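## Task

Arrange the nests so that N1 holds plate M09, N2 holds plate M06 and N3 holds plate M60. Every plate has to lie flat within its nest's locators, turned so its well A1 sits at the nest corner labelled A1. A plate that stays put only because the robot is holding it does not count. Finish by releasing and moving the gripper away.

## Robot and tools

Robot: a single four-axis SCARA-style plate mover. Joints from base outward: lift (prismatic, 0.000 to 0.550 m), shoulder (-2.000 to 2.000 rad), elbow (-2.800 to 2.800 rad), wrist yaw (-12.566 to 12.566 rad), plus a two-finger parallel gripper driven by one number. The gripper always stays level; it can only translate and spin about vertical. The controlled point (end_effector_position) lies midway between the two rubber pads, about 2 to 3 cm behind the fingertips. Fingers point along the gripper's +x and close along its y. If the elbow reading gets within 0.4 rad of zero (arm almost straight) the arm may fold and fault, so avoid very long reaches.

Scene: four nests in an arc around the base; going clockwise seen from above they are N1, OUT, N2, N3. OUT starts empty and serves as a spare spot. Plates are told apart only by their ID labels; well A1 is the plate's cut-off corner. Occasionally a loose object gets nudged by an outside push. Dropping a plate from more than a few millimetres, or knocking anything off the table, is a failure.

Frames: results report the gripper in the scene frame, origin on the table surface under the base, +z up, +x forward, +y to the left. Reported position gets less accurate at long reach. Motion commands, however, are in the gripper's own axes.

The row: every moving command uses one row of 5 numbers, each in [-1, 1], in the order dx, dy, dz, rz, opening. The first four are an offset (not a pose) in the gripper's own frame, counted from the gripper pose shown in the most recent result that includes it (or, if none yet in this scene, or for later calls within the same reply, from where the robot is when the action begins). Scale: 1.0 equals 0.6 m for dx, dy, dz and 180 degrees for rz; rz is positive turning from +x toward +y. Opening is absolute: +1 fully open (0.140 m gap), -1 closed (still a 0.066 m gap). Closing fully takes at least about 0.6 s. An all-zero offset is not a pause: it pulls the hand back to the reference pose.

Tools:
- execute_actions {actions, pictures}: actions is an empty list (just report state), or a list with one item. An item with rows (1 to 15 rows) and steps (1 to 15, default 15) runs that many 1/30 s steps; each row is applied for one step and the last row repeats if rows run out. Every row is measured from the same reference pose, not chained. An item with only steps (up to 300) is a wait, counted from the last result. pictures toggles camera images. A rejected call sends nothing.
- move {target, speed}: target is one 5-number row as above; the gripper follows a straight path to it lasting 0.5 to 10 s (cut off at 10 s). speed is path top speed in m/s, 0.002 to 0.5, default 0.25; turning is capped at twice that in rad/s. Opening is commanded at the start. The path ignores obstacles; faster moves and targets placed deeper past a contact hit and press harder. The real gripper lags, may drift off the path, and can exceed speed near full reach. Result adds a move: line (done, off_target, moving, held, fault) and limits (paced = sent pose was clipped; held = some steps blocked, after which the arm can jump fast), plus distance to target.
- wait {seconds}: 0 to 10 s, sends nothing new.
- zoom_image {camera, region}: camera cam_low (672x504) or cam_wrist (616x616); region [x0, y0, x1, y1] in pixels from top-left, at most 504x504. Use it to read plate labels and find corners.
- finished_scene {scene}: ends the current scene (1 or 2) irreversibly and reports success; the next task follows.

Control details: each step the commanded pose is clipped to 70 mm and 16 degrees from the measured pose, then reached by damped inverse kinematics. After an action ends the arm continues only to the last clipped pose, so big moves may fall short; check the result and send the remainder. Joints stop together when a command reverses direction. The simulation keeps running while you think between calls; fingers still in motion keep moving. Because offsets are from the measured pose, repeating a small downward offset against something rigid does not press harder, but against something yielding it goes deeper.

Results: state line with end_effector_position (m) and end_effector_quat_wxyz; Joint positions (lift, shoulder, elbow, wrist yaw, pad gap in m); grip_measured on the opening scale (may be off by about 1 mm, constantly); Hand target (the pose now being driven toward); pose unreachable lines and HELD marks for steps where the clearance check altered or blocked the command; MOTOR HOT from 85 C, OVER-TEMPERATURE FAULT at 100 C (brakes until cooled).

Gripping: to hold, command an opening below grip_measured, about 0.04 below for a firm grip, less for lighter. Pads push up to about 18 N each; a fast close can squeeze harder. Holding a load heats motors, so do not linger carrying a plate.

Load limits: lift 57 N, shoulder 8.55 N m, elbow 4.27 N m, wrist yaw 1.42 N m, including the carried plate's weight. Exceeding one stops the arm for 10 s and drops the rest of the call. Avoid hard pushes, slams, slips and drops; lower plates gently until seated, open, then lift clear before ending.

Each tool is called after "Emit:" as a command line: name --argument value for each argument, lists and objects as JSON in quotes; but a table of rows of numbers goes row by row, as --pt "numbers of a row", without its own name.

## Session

Emit:
execute_actions --actions '[]'

Scene clock: 0.00 s of 12600.00 s.
end_effector_position=(+0.5722, -0.2237, +0.4819) grip_measured=+0.99 end_effector_quat_wxyz=(+0.805, +0.000, +0.000, +0.594)
Joint positions: [ 0.477 -0.56   2.648 -0.817  0.14 ]
Motor temperatures (°C, as the motors report them): [36 24 26 24]
Hand target: +0.572, -0.224, +0.482; +0.805, +0.000, +0.000, +0.594

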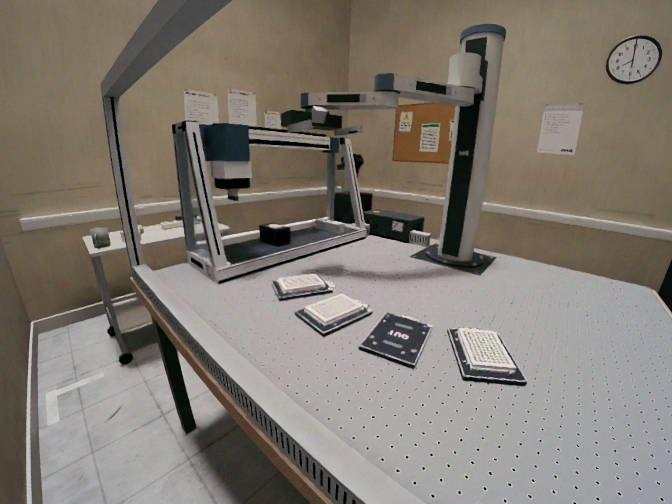

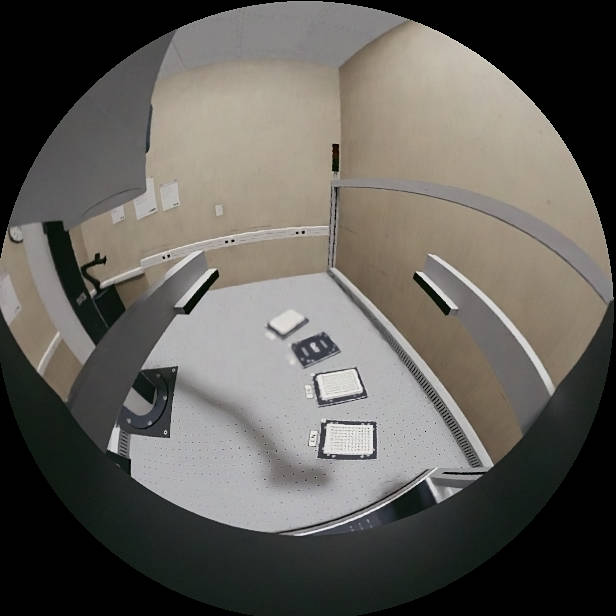

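Emit:
move --target '[0.329, 0.088, -0.728, -0.433, 1.0]' --speed 0.4

Scene clock: 9.60 s of 12600.00 s.
end_effector_position=(+0.5802, -0.0193, +0.0451) grip_measured=+0.99 end_effector_quat_wxyz=(+0.999, +0.000, +0.000, -0.044)
Joint positions: [ 0.04   0.883  1.063 -2.035  0.14 ]
Motor temperatures (°C, as the motors report them): [36 24 26 24]
Hand target: +0.580, -0.019, +0.045; +0.999, +0.000, +0.000, -0.045
Off the commanded pose: 0.000 m, 0 deg.
After step 90, 4.43 s passed at rest.
move: done

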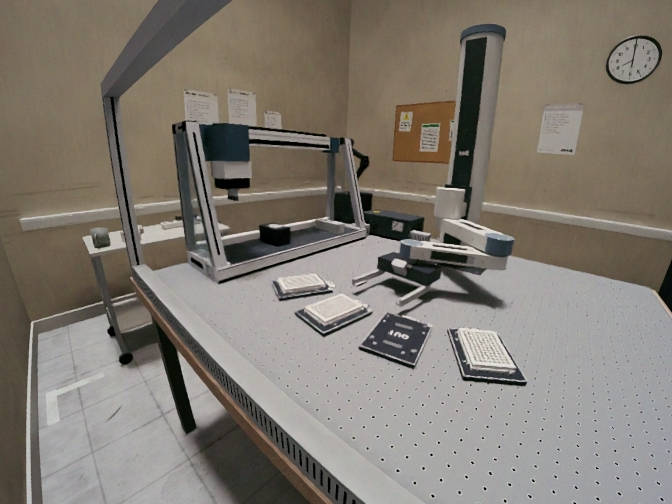

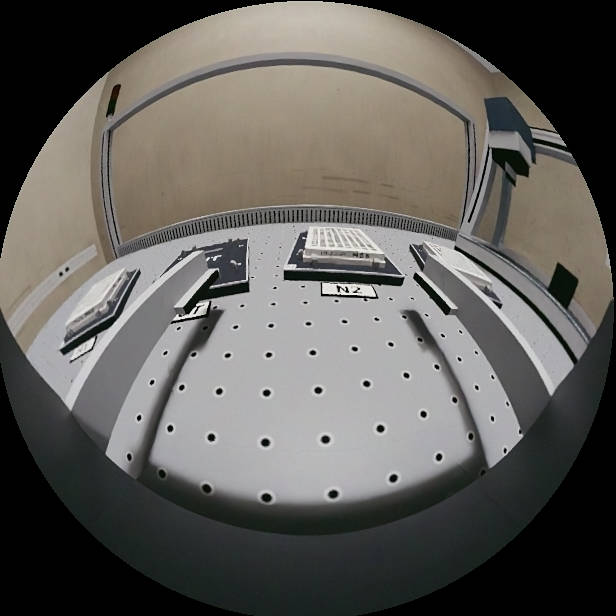

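Emit:
zoom_image --camera "cam_wrist" --region '[280, 215, 520, 315]'

Emit:
zoom_image --camera "cam_wrist" --region '[50, 230, 260, 370]'

Region (280, 215, 520, 315) of cam_wrist's 616x616 image, scaled by 2.100, with more detail than that image has; it fills the top 210 rows of this view, and the rest is white.

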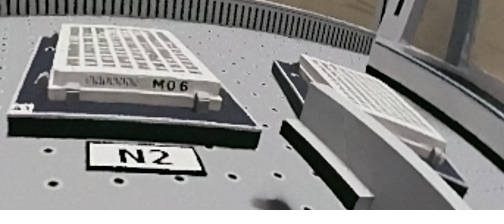

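Region (50, 230, 260, 370) of cam_wrist's 616x616 image, scaled by 2.400, with more detail than that image has.

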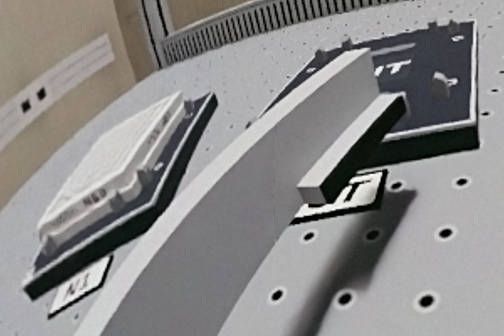

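Emit:
move --target '[-0.036, 0.415, 0.03, 0.189, 1.0]' --speed 0.35

Scene clock: 27.43 s of 12600.00 s.
end_effector_position=(+0.5808, +0.2308, +0.0631) grip_measured=+0.99 end_effector_quat_wxyz=(+0.968, +0.000, +0.000, +0.250)
Joint positions: [ 0.058  1.321  1.352 -2.168  0.14 ]
Motor temperatures (°C, as the motors report them): [36 24 26 24]
Hand target: +0.581, +0.231, +0.063; +0.968, +0.000, +0.000, +0.250
Off the commanded pose: 0.000 m, 0 deg.
After step 90, 13.60 s passed at rest.
move: done

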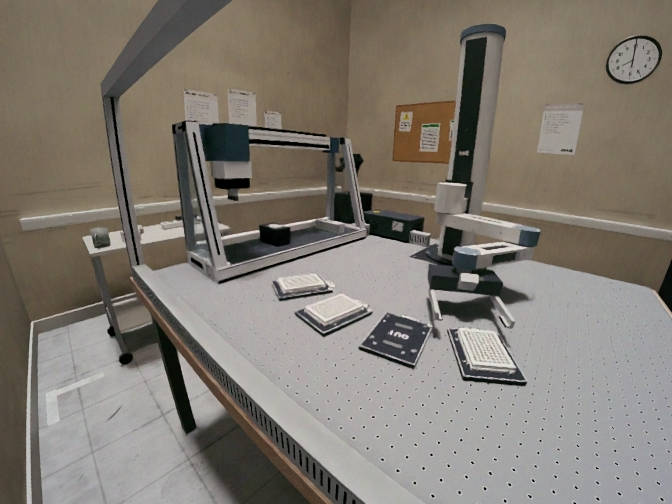

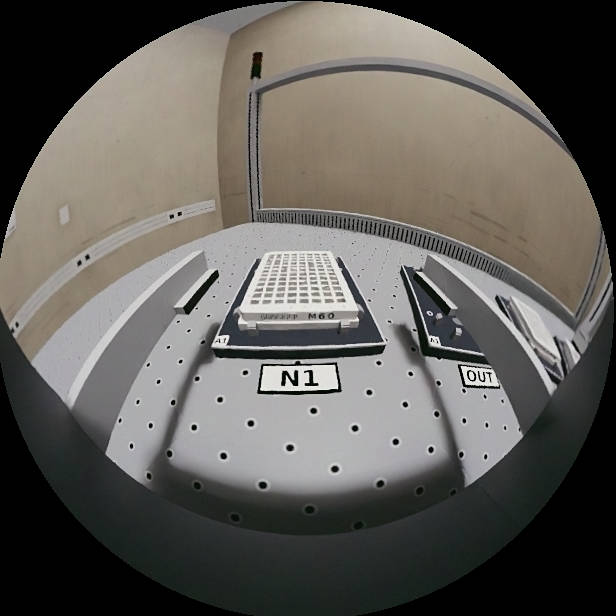

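Emit:
move --target '[0.138, 0.02, 0.0, 0.0, 1.0]' --speed 0.25

Scene clock: 36.37 s of 12600.00 s.
end_effector_position=(+0.6474, +0.2814, +0.0631) grip_measured=+0.99 end_effector_quat_wxyz=(+0.968, +0.000, +0.000, +0.250)
Joint positions: [ 0.058  1.152  1.812 -2.459  0.14 ]
Motor temperatures (°C, as the motors report them): [36 24 26 24]
Hand target: +0.647, +0.281, +0.063; +0.968, +0.000, +0.000, +0.250
Off the commanded pose: 0.000 m, 0 deg.
After step 90, 5.17 s passed at rest.
move: done

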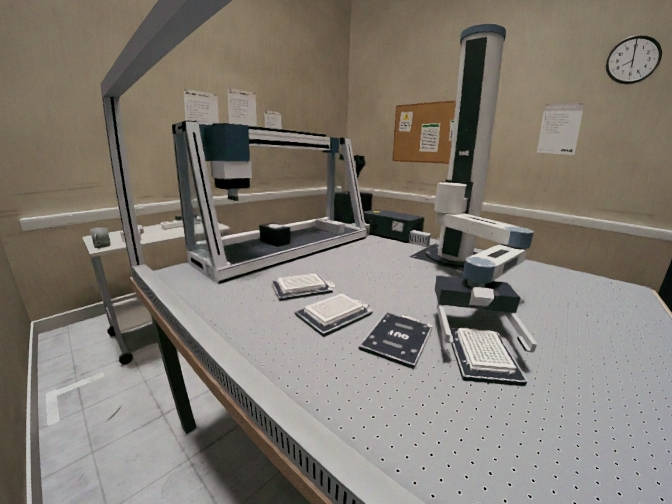

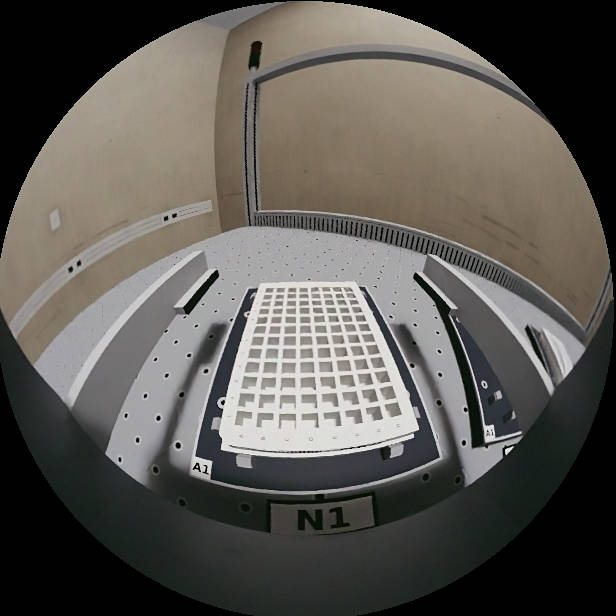

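Emit:
move --target '[0.025, 0.0, -0.053, 0.008, 1.0]' --speed 0.1

Emit:
move --target '[0.0, 0.0, 0.0, 0.0, -0.7]' --speed 0.1

Emit:
move --target '[0.0, 0.0, 0.08, 0.0, -0.7]' --speed 0.15

Scene clock: 47.10 s of 12600.00 s.
end_effector_position=(+0.6606, +0.2886, +0.0312) grip_measured=+0.99 end_effector_quat_wxyz=(+0.965, +0.000, +0.000, +0.262)
Joint positions: [ 0.026  1.1    1.908 -2.477  0.14 ]
Motor temperatures (°C, as the motors report them): [36 24 26 24]
Hand target: +0.661, +0.289, +0.031; +0.965, +0.000, +0.000, +0.262
Off the commanded pose: 0.000 m, 0 deg.
After step 90, 7.00 s passed at rest.
move: done

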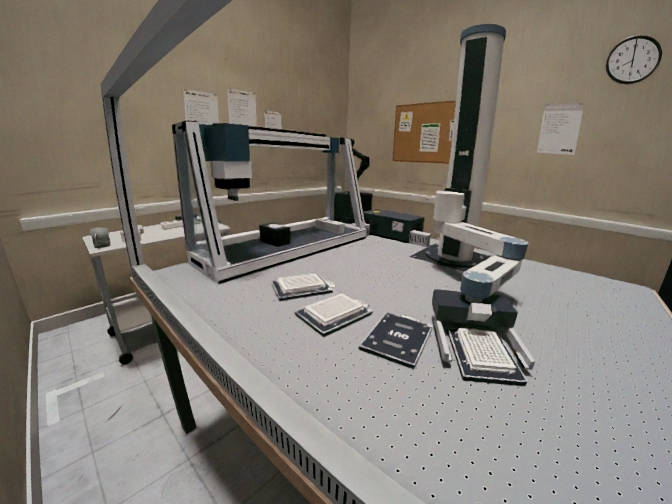

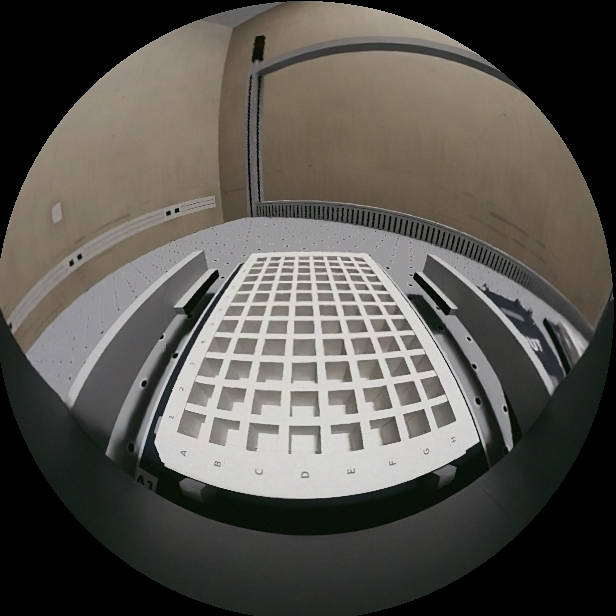

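Scene clock: 47.70 s of 12600.00 s.
end_effector_position=(+0.6584, +0.2936, +0.0312) grip_measured=-0.24 end_effector_quat_wxyz=(+0.962, +0.000, +0.000, +0.272)
Joint positions: [ 0.026  1.104  1.913 -2.467  0.094]
Motor temperatures (°C, as the motors report them): [36 24 26 24]
Hand target: +0.661, +0.289, +0.031; +0.965, +0.000, +0.000, +0.262
Off the commanded pose: 0.005 m, 1 deg.
move: off_target

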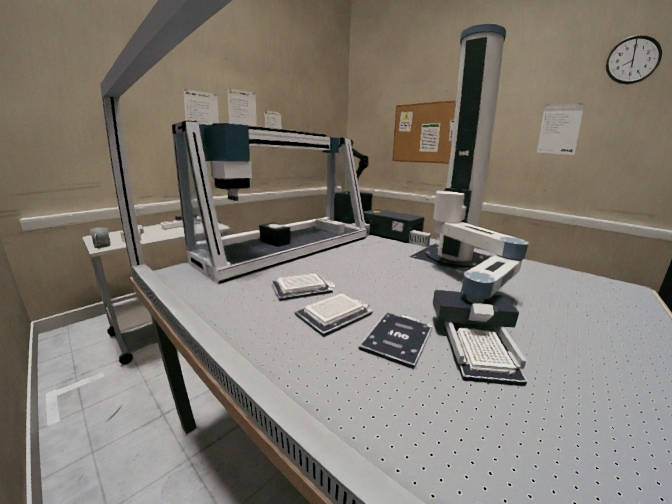

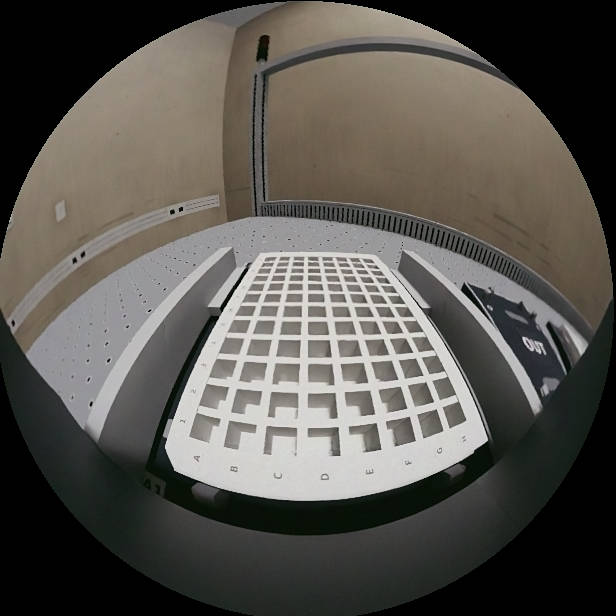

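Scene clock: 48.43 s of 12600.00 s.
end_effector_position=(+0.6584, +0.2936, +0.0793) grip_measured=-0.70 end_effector_quat_wxyz=(+0.962, +0.000, +0.000, +0.272)
Joint positions: [ 0.074  1.104  1.913 -2.468  0.077]
Motor temperatures (°C, as the motors report them): [36 24 26 24]
Hand target: +0.658, +0.294, +0.079; +0.962, +0.000, +0.000, +0.272
Off the commanded pose: 0.000 m, 0 deg.
move: done

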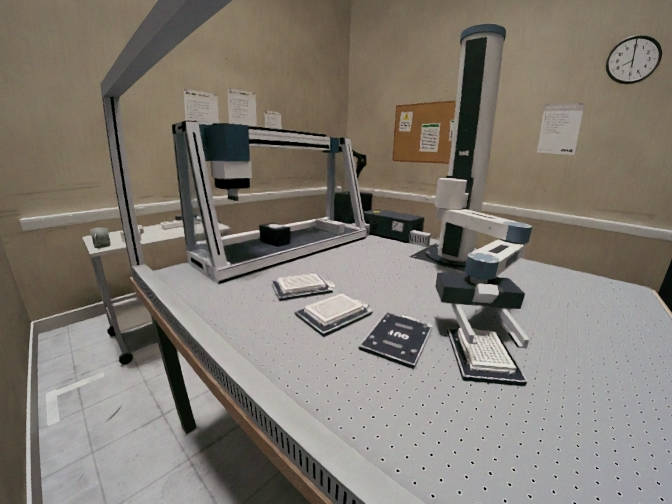

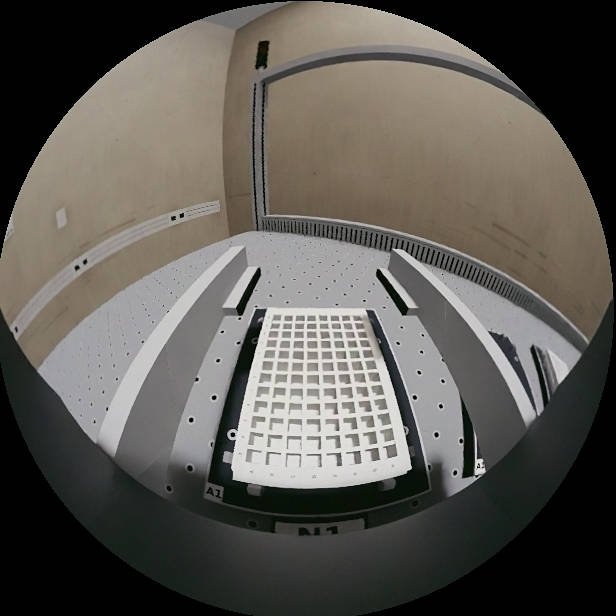

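Emit:
move --target '[0.0, 0.0, 0.0, 0.0, 1.0]' --speed 0.1

Emit:
move --target '[0.0, 0.0, -0.0755, 0.0, 1.0]' --speed 0.12

Emit:
move --target '[0.0, 0.0, 0.0, 0.0, -0.7]' --speed 0.1

Scene clock: 57.40 s of 12600.00 s.
end_effector_position=(+0.6584, +0.2936, +0.0793) grip_measured=+0.99 end_effector_quat_wxyz=(+0.962, +0.000, +0.000, +0.272)
Joint positions: [ 0.074  1.104  1.913 -2.468  0.14 ]
Motor temperatures (°C, as the motors report them): [36 24 26 24]
Hand target: +0.658, +0.294, +0.079; +0.962, +0.000, +0.000, +0.272
Off the commanded pose: 0.000 m, 0 deg.
After step 90, 5.23 s passed at rest.
move: done

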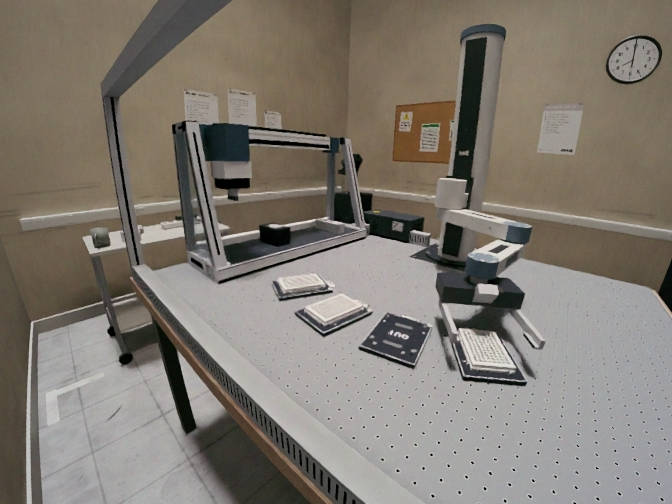

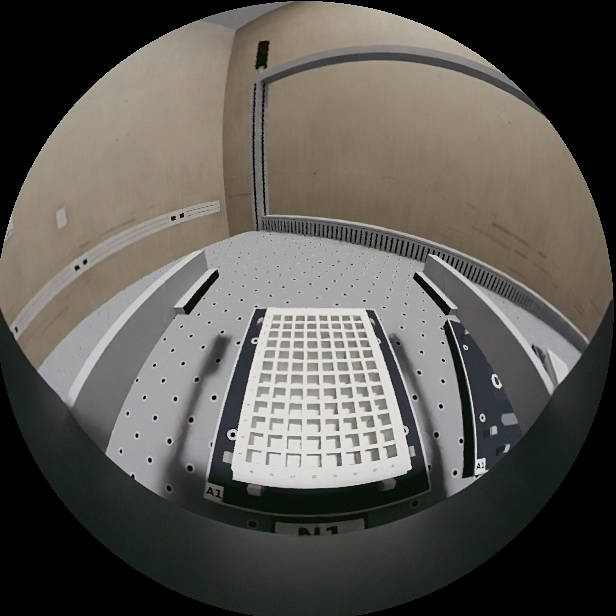

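Scene clock: 58.13 s of 12600.00 s.
end_effector_position=(+0.6584, +0.2936, +0.0339) grip_measured=+0.99 end_effector_quat_wxyz=(+0.962, +0.000, +0.000, +0.272)
Joint positions: [ 0.029  1.104  1.913 -2.468  0.14 ]
Motor temperatures (°C, as the motors report them): [36 24 26 24]
Hand target: +0.658, +0.294, +0.034; +0.962, +0.000, +0.000, +0.272
Off the commanded pose: 0.000 m, 0 deg.
move: done

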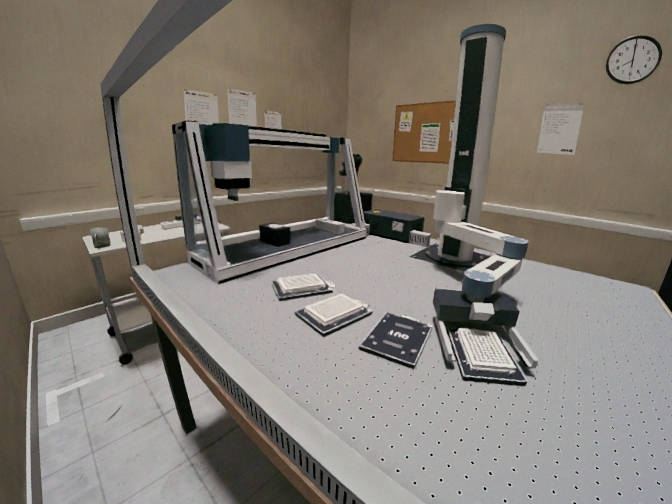

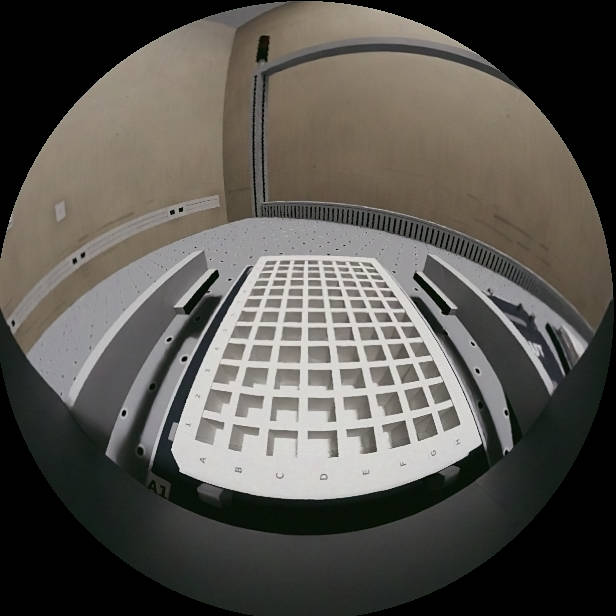

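Scene clock: 58.73 s of 12600.00 s.
end_effector_position=(+0.6584, +0.2936, +0.0339) grip_measured=-0.24 end_effector_quat_wxyz=(+0.962, +0.000, +0.000, +0.272)
Joint positions: [ 0.029  1.105  1.913 -2.468  0.094]
Motor temperatures (°C, as the motors report them): [36 24 26 24]
Hand target: +0.658, +0.294, +0.034; +0.962, +0.000, +0.000, +0.272
Off the commanded pose: 0.000 m, 0 deg.
move: done

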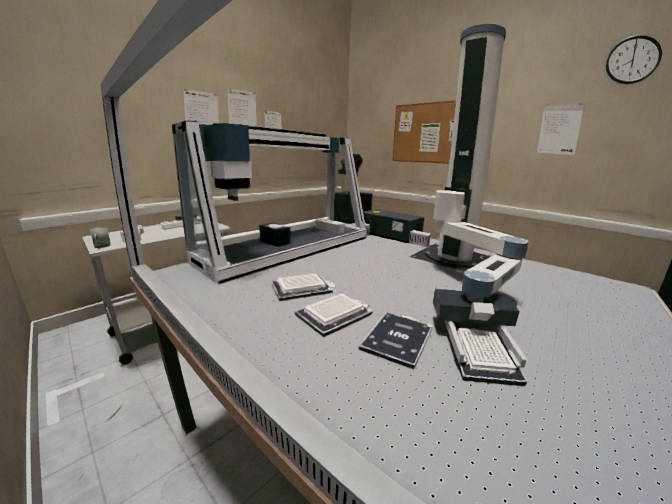

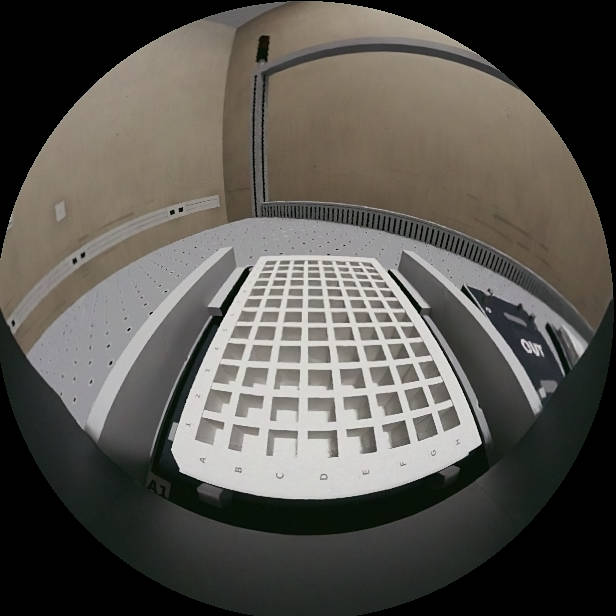

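Emit:
move --target '[0.0, 0.0, 0.0, 0.0, 1.0]' --speed 0.1

Emit:
move --target '[0.012, 0.0, -0.004, 0.0, 1.0]' --speed 0.1

Emit:
move --target '[0.0, 0.0, 0.0, 0.0, -0.7]' --speed 0.1

Scene clock: 71.10 s of 12600.00 s.
end_effector_position=(+0.6584, +0.2937, +0.0339) grip_measured=+0.99 end_effector_quat_wxyz=(+0.962, +0.000, +0.000, +0.272)
Joint positions: [ 0.029  1.105  1.913 -2.467  0.14 ]
Motor temperatures (°C, as the motors report them): [36 24 26 24]
Hand target: +0.658, +0.294, +0.034; +0.962, +0.000, +0.000, +0.272
Off the commanded pose: 0.000 m, 0 deg.
After step 90, 8.67 s passed at rest.
move: done

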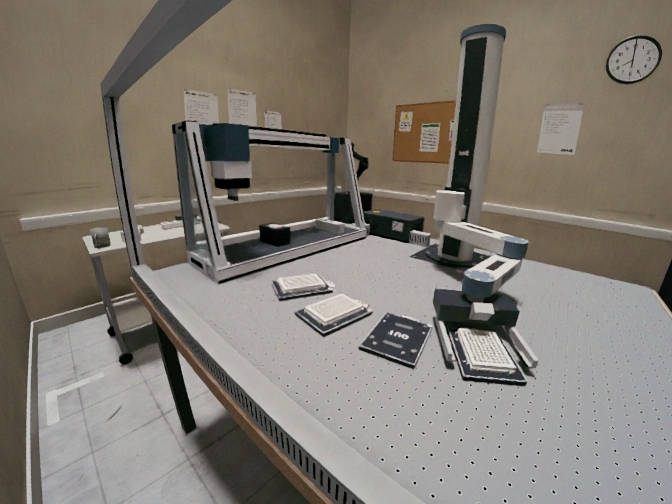

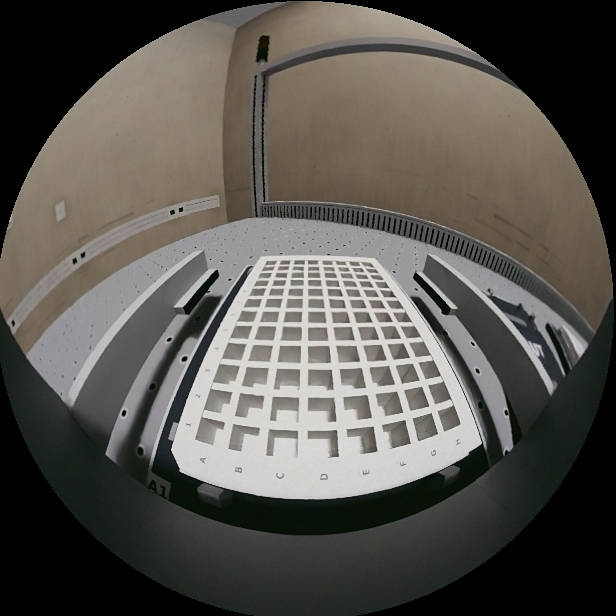

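Scene clock: 71.80 s of 12600.00 s.
end_effector_position=(+0.6644, +0.2974, +0.0316) grip_measured=+0.99 end_effector_quat_wxyz=(+0.962, +0.000, +0.000, +0.272)
Joint positions: [ 0.027  1.083  1.962 -2.495  0.14 ]
Motor temperatures (°C, as the motors report them): [36 24 26 24]
Hand target: +0.664, +0.297, +0.032; +0.962, +0.000, +0.000, +0.272
Off the commanded pose: 0.000 m, 0 deg.
move: done

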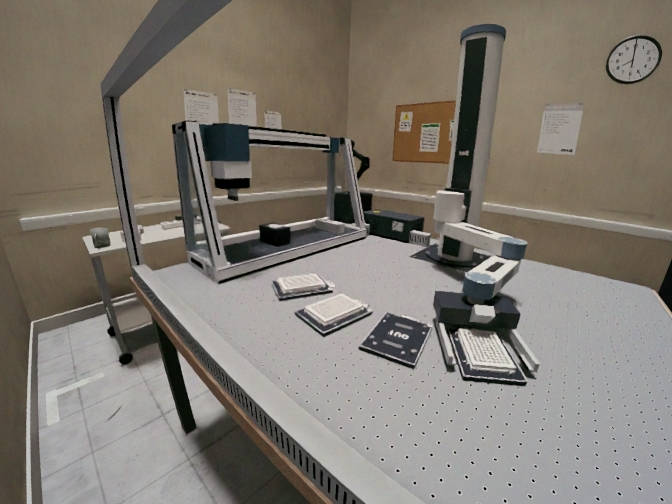

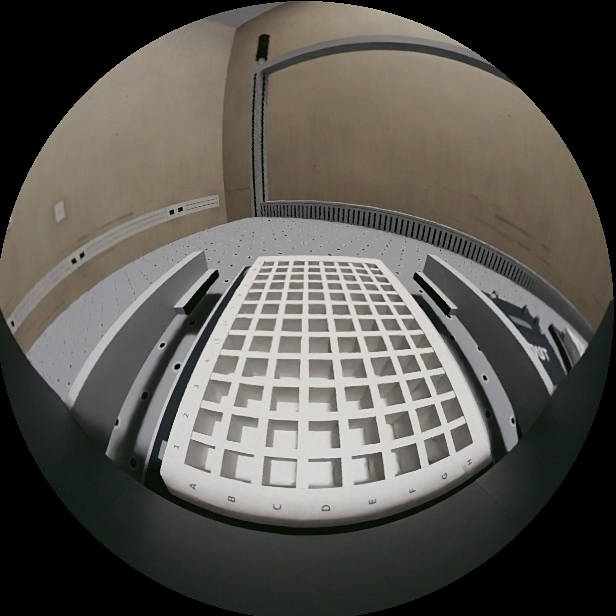

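Scene clock: 72.37 s of 12600.00 s.
end_effector_position=(+0.6645, +0.2974, +0.0316) grip_measured=-0.15 end_effector_quat_wxyz=(+0.962, +0.000, +0.000, +0.272)
Joint positions: [ 0.027  1.083  1.962 -2.495  0.097]
Motor temperatures (°C, as the motors report them): [36 24 26 24]
Hand target: +0.664, +0.297, +0.032; +0.962, +0.000, +0.000, +0.272
Off the commanded pose: 0.000 m, 0 deg.
move: done

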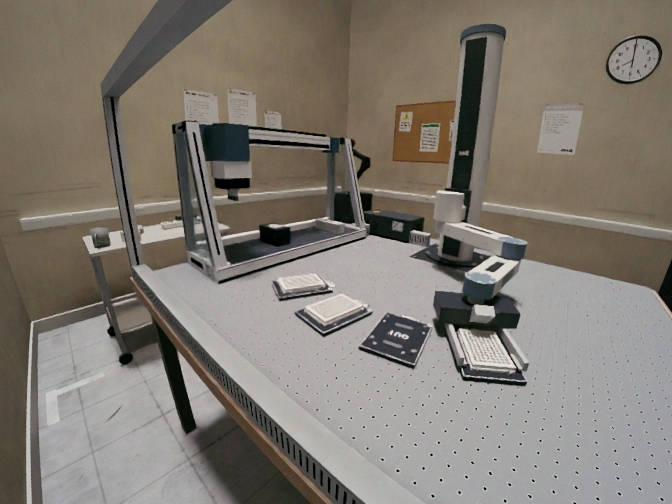

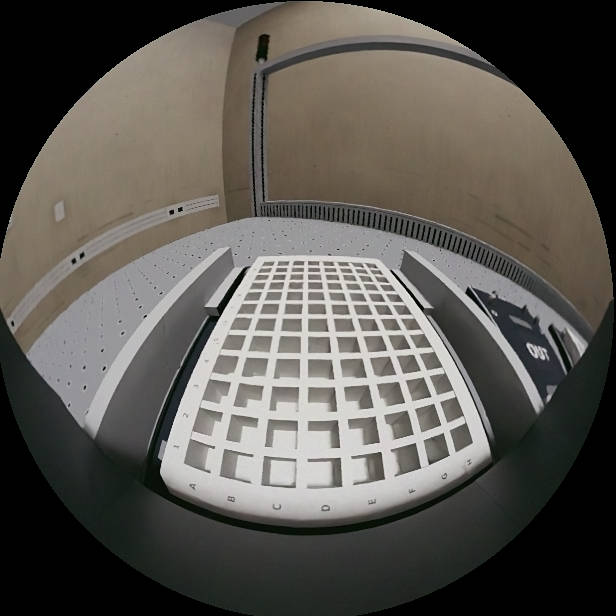

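Emit:
move --target '[0.0, 0.0, 0.0, 0.0, 1.0]' --speed 0.1

Emit:
move --target '[-0.045, 0.0, 0.0, 0.0, 1.0]' --speed 0.1

Emit:
move --target '[0.0, 0.0, 0.0, 0.0, -0.7]' --speed 0.1

Scene clock: 81.33 s of 12600.00 s.
end_effector_position=(+0.6645, +0.2973, +0.0316) grip_measured=+0.99 end_effector_quat_wxyz=(+0.962, +0.000, +0.000, +0.272)
Joint positions: [ 0.027  1.083  1.962 -2.495  0.14 ]
Motor temperatures (°C, as the motors report them): [36 24 26 24]
Hand target: +0.664, +0.297, +0.032; +0.962, +0.000, +0.000, +0.272
Off the commanded pose: 0.000 m, 0 deg.
After step 90, 5.27 s passed at rest.
move: done

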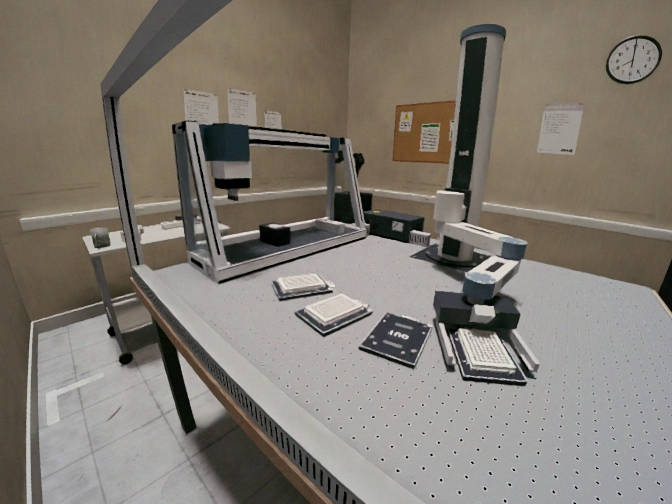

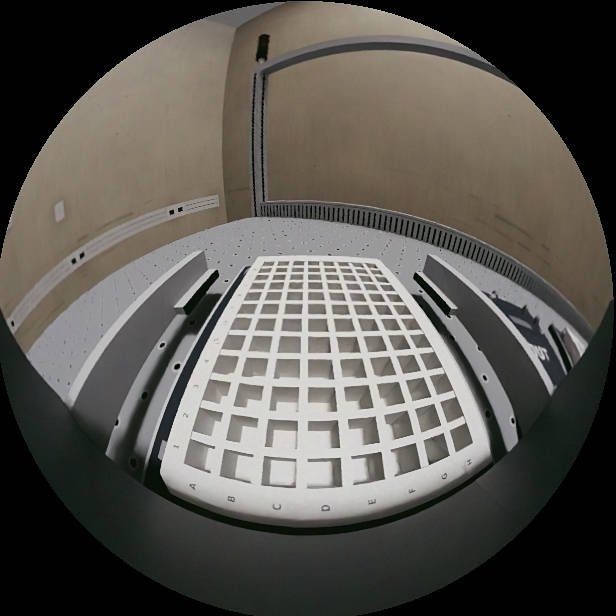

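Scene clock: 82.03 s of 12600.00 s.
end_effector_position=(+0.6415, +0.2832, +0.0316) grip_measured=+0.99 end_effector_quat_wxyz=(+0.962, +0.000, +0.000, +0.271)
Joint positions: [ 0.027  1.16   1.785 -2.396  0.14 ]
Motor temperatures (°C, as the motors report them): [36 24 26 24]
Hand target: +0.641, +0.283, +0.032; +0.962, +0.000, +0.000, +0.272
Off the commanded pose: 0.000 m, 0 deg.
move: done

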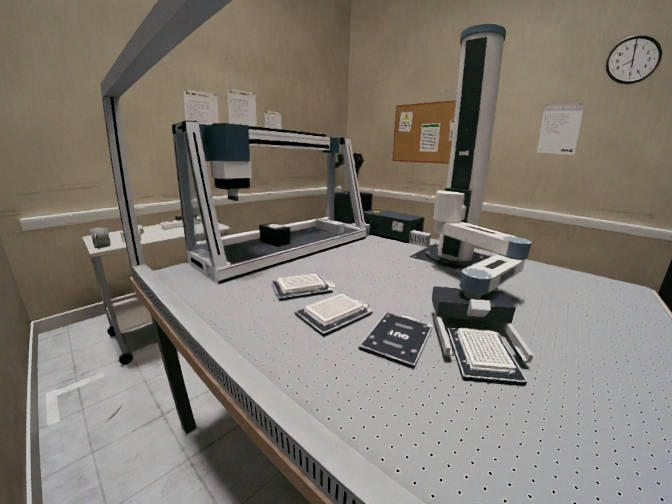

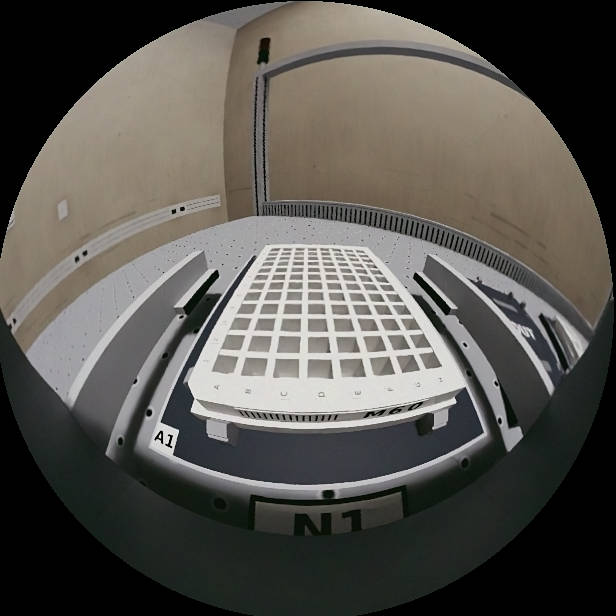

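Scene clock: 82.73 s of 12600.00 s.
end_effector_position=(+0.6415, +0.2833, +0.0316) grip_measured=-0.49 end_effector_quat_wxyz=(+0.962, +0.000, +0.000, +0.272)
Joint positions: [ 0.027  1.161  1.785 -2.396  0.085]
Motor temperatures (°C, as the motors report them): [36 24 26 24]
Hand target: +0.641, +0.283, +0.032; +0.962, +0.000, +0.000, +0.271
Off the commanded pose: 0.000 m, 0 deg.
move: done

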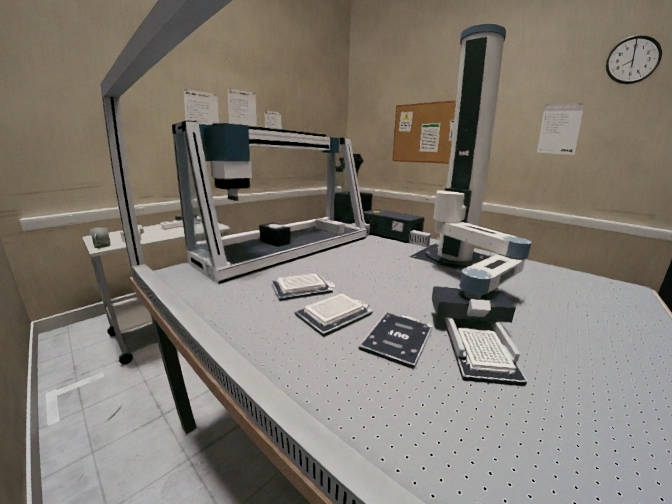

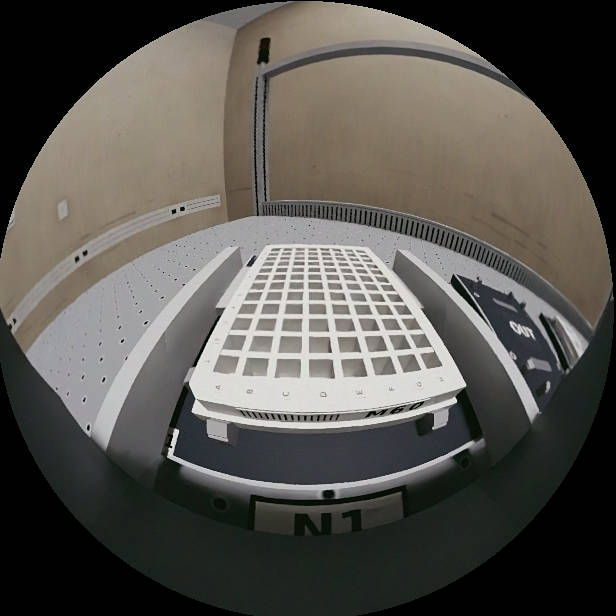

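Emit:
move --target '[0.0, 0.0, 0.055, 0.0, -0.7]' --speed 0.15

Emit:
move --target '[-0.045, -0.279, 0.0, -0.1, -0.7]' --speed 0.25

Scene clock: 92.03 s of 12600.00 s.
end_effector_position=(+0.6414, +0.2833, +0.0646) grip_measured=-0.49 end_effector_quat_wxyz=(+0.962, +0.000, +0.000, +0.272)
Joint positions: [ 0.06   1.161  1.785 -2.396  0.085]
Motor temperatures (°C, as the motors report them): [36 24 26 24]
Hand target: +0.641, +0.283, +0.065; +0.962, +0.000, +0.000, +0.272
Off the commanded pose: 0.000 m, 0 deg.
After step 90, 5.60 s passed at rest.
move: done

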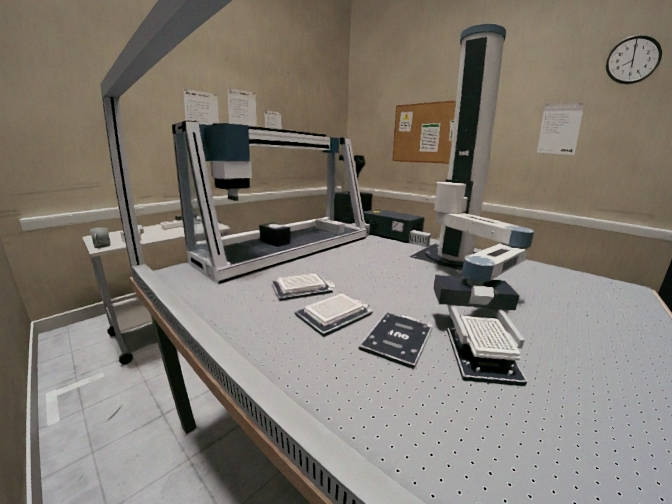

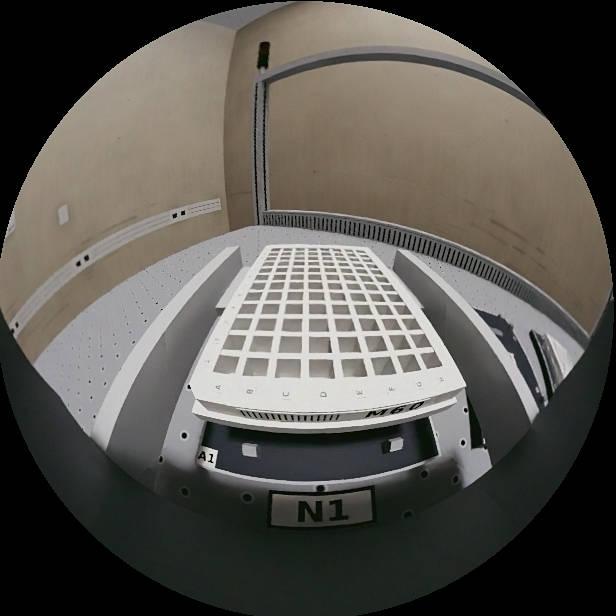

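Scene clock: 93.07 s of 12600.00 s.
end_effector_position=(+0.7059, +0.1263, +0.0646) grip_measured=-0.49 end_effector_quat_wxyz=(+0.993, +0.000, +0.000, +0.117)
Joint positions: [ 0.06   0.849  1.785 -2.399  0.085]
Motor temperatures (°C, as the motors report them): [36 24 26 24]
Hand target: +0.706, +0.126, +0.065; +0.993, +0.000, +0.000, +0.118
Off the commanded pose: 0.000 m, 0 deg.
move: done

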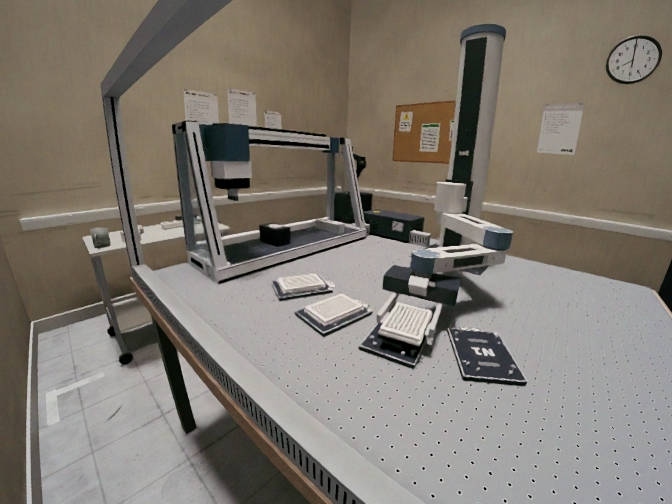

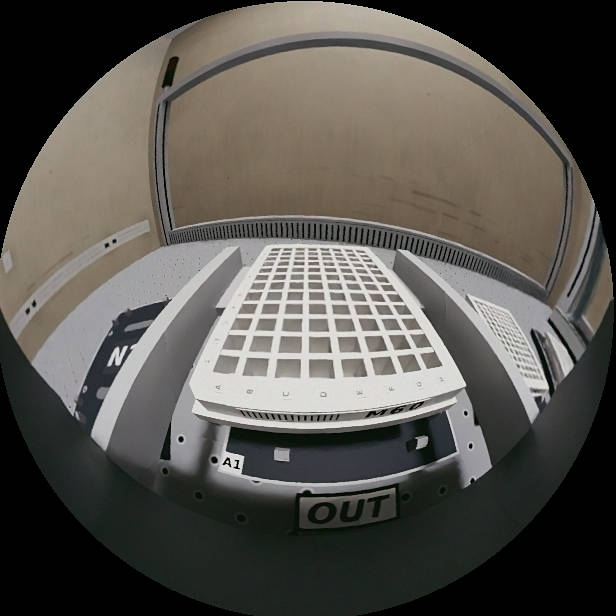

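Emit:
move --target '[0.0, -0.0193, -0.025, -0.007, -0.7]' --speed 0.1

Scene clock: 99.37 s of 12600.00 s.
end_effector_position=(+0.7086, +0.1149, +0.0495) grip_measured=-0.49 end_effector_quat_wxyz=(+0.994, +0.000, +0.000, +0.106)
Joint positions: [ 0.045  0.828  1.786 -2.4    0.085]
Motor temperatures (°C, as the motors report them): [36 24 26 24]
Hand target: +0.709, +0.115, +0.050; +0.994, +0.000, +0.000, +0.106
Off the commanded pose: 0.000 m, 0 deg.
After step 90, 2.60 s passed at rest.
move: done

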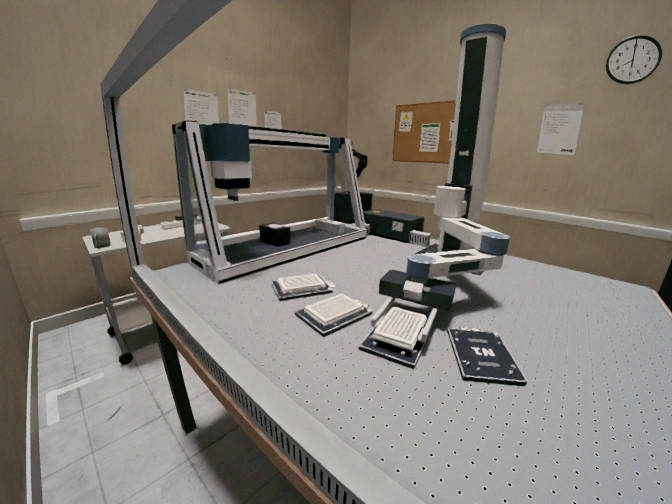

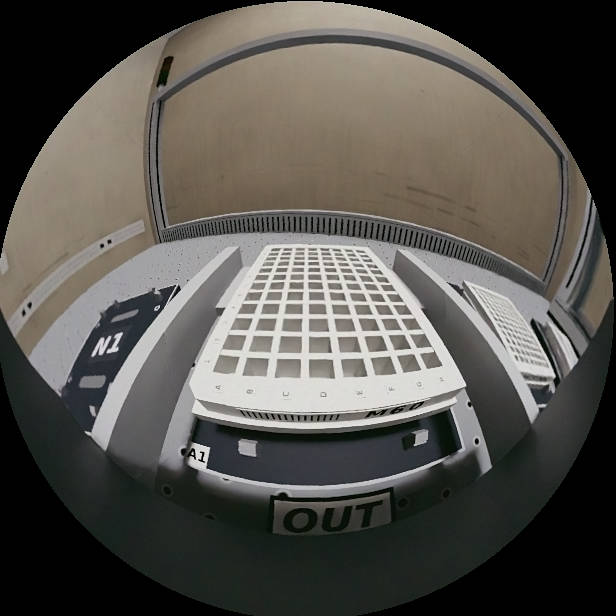

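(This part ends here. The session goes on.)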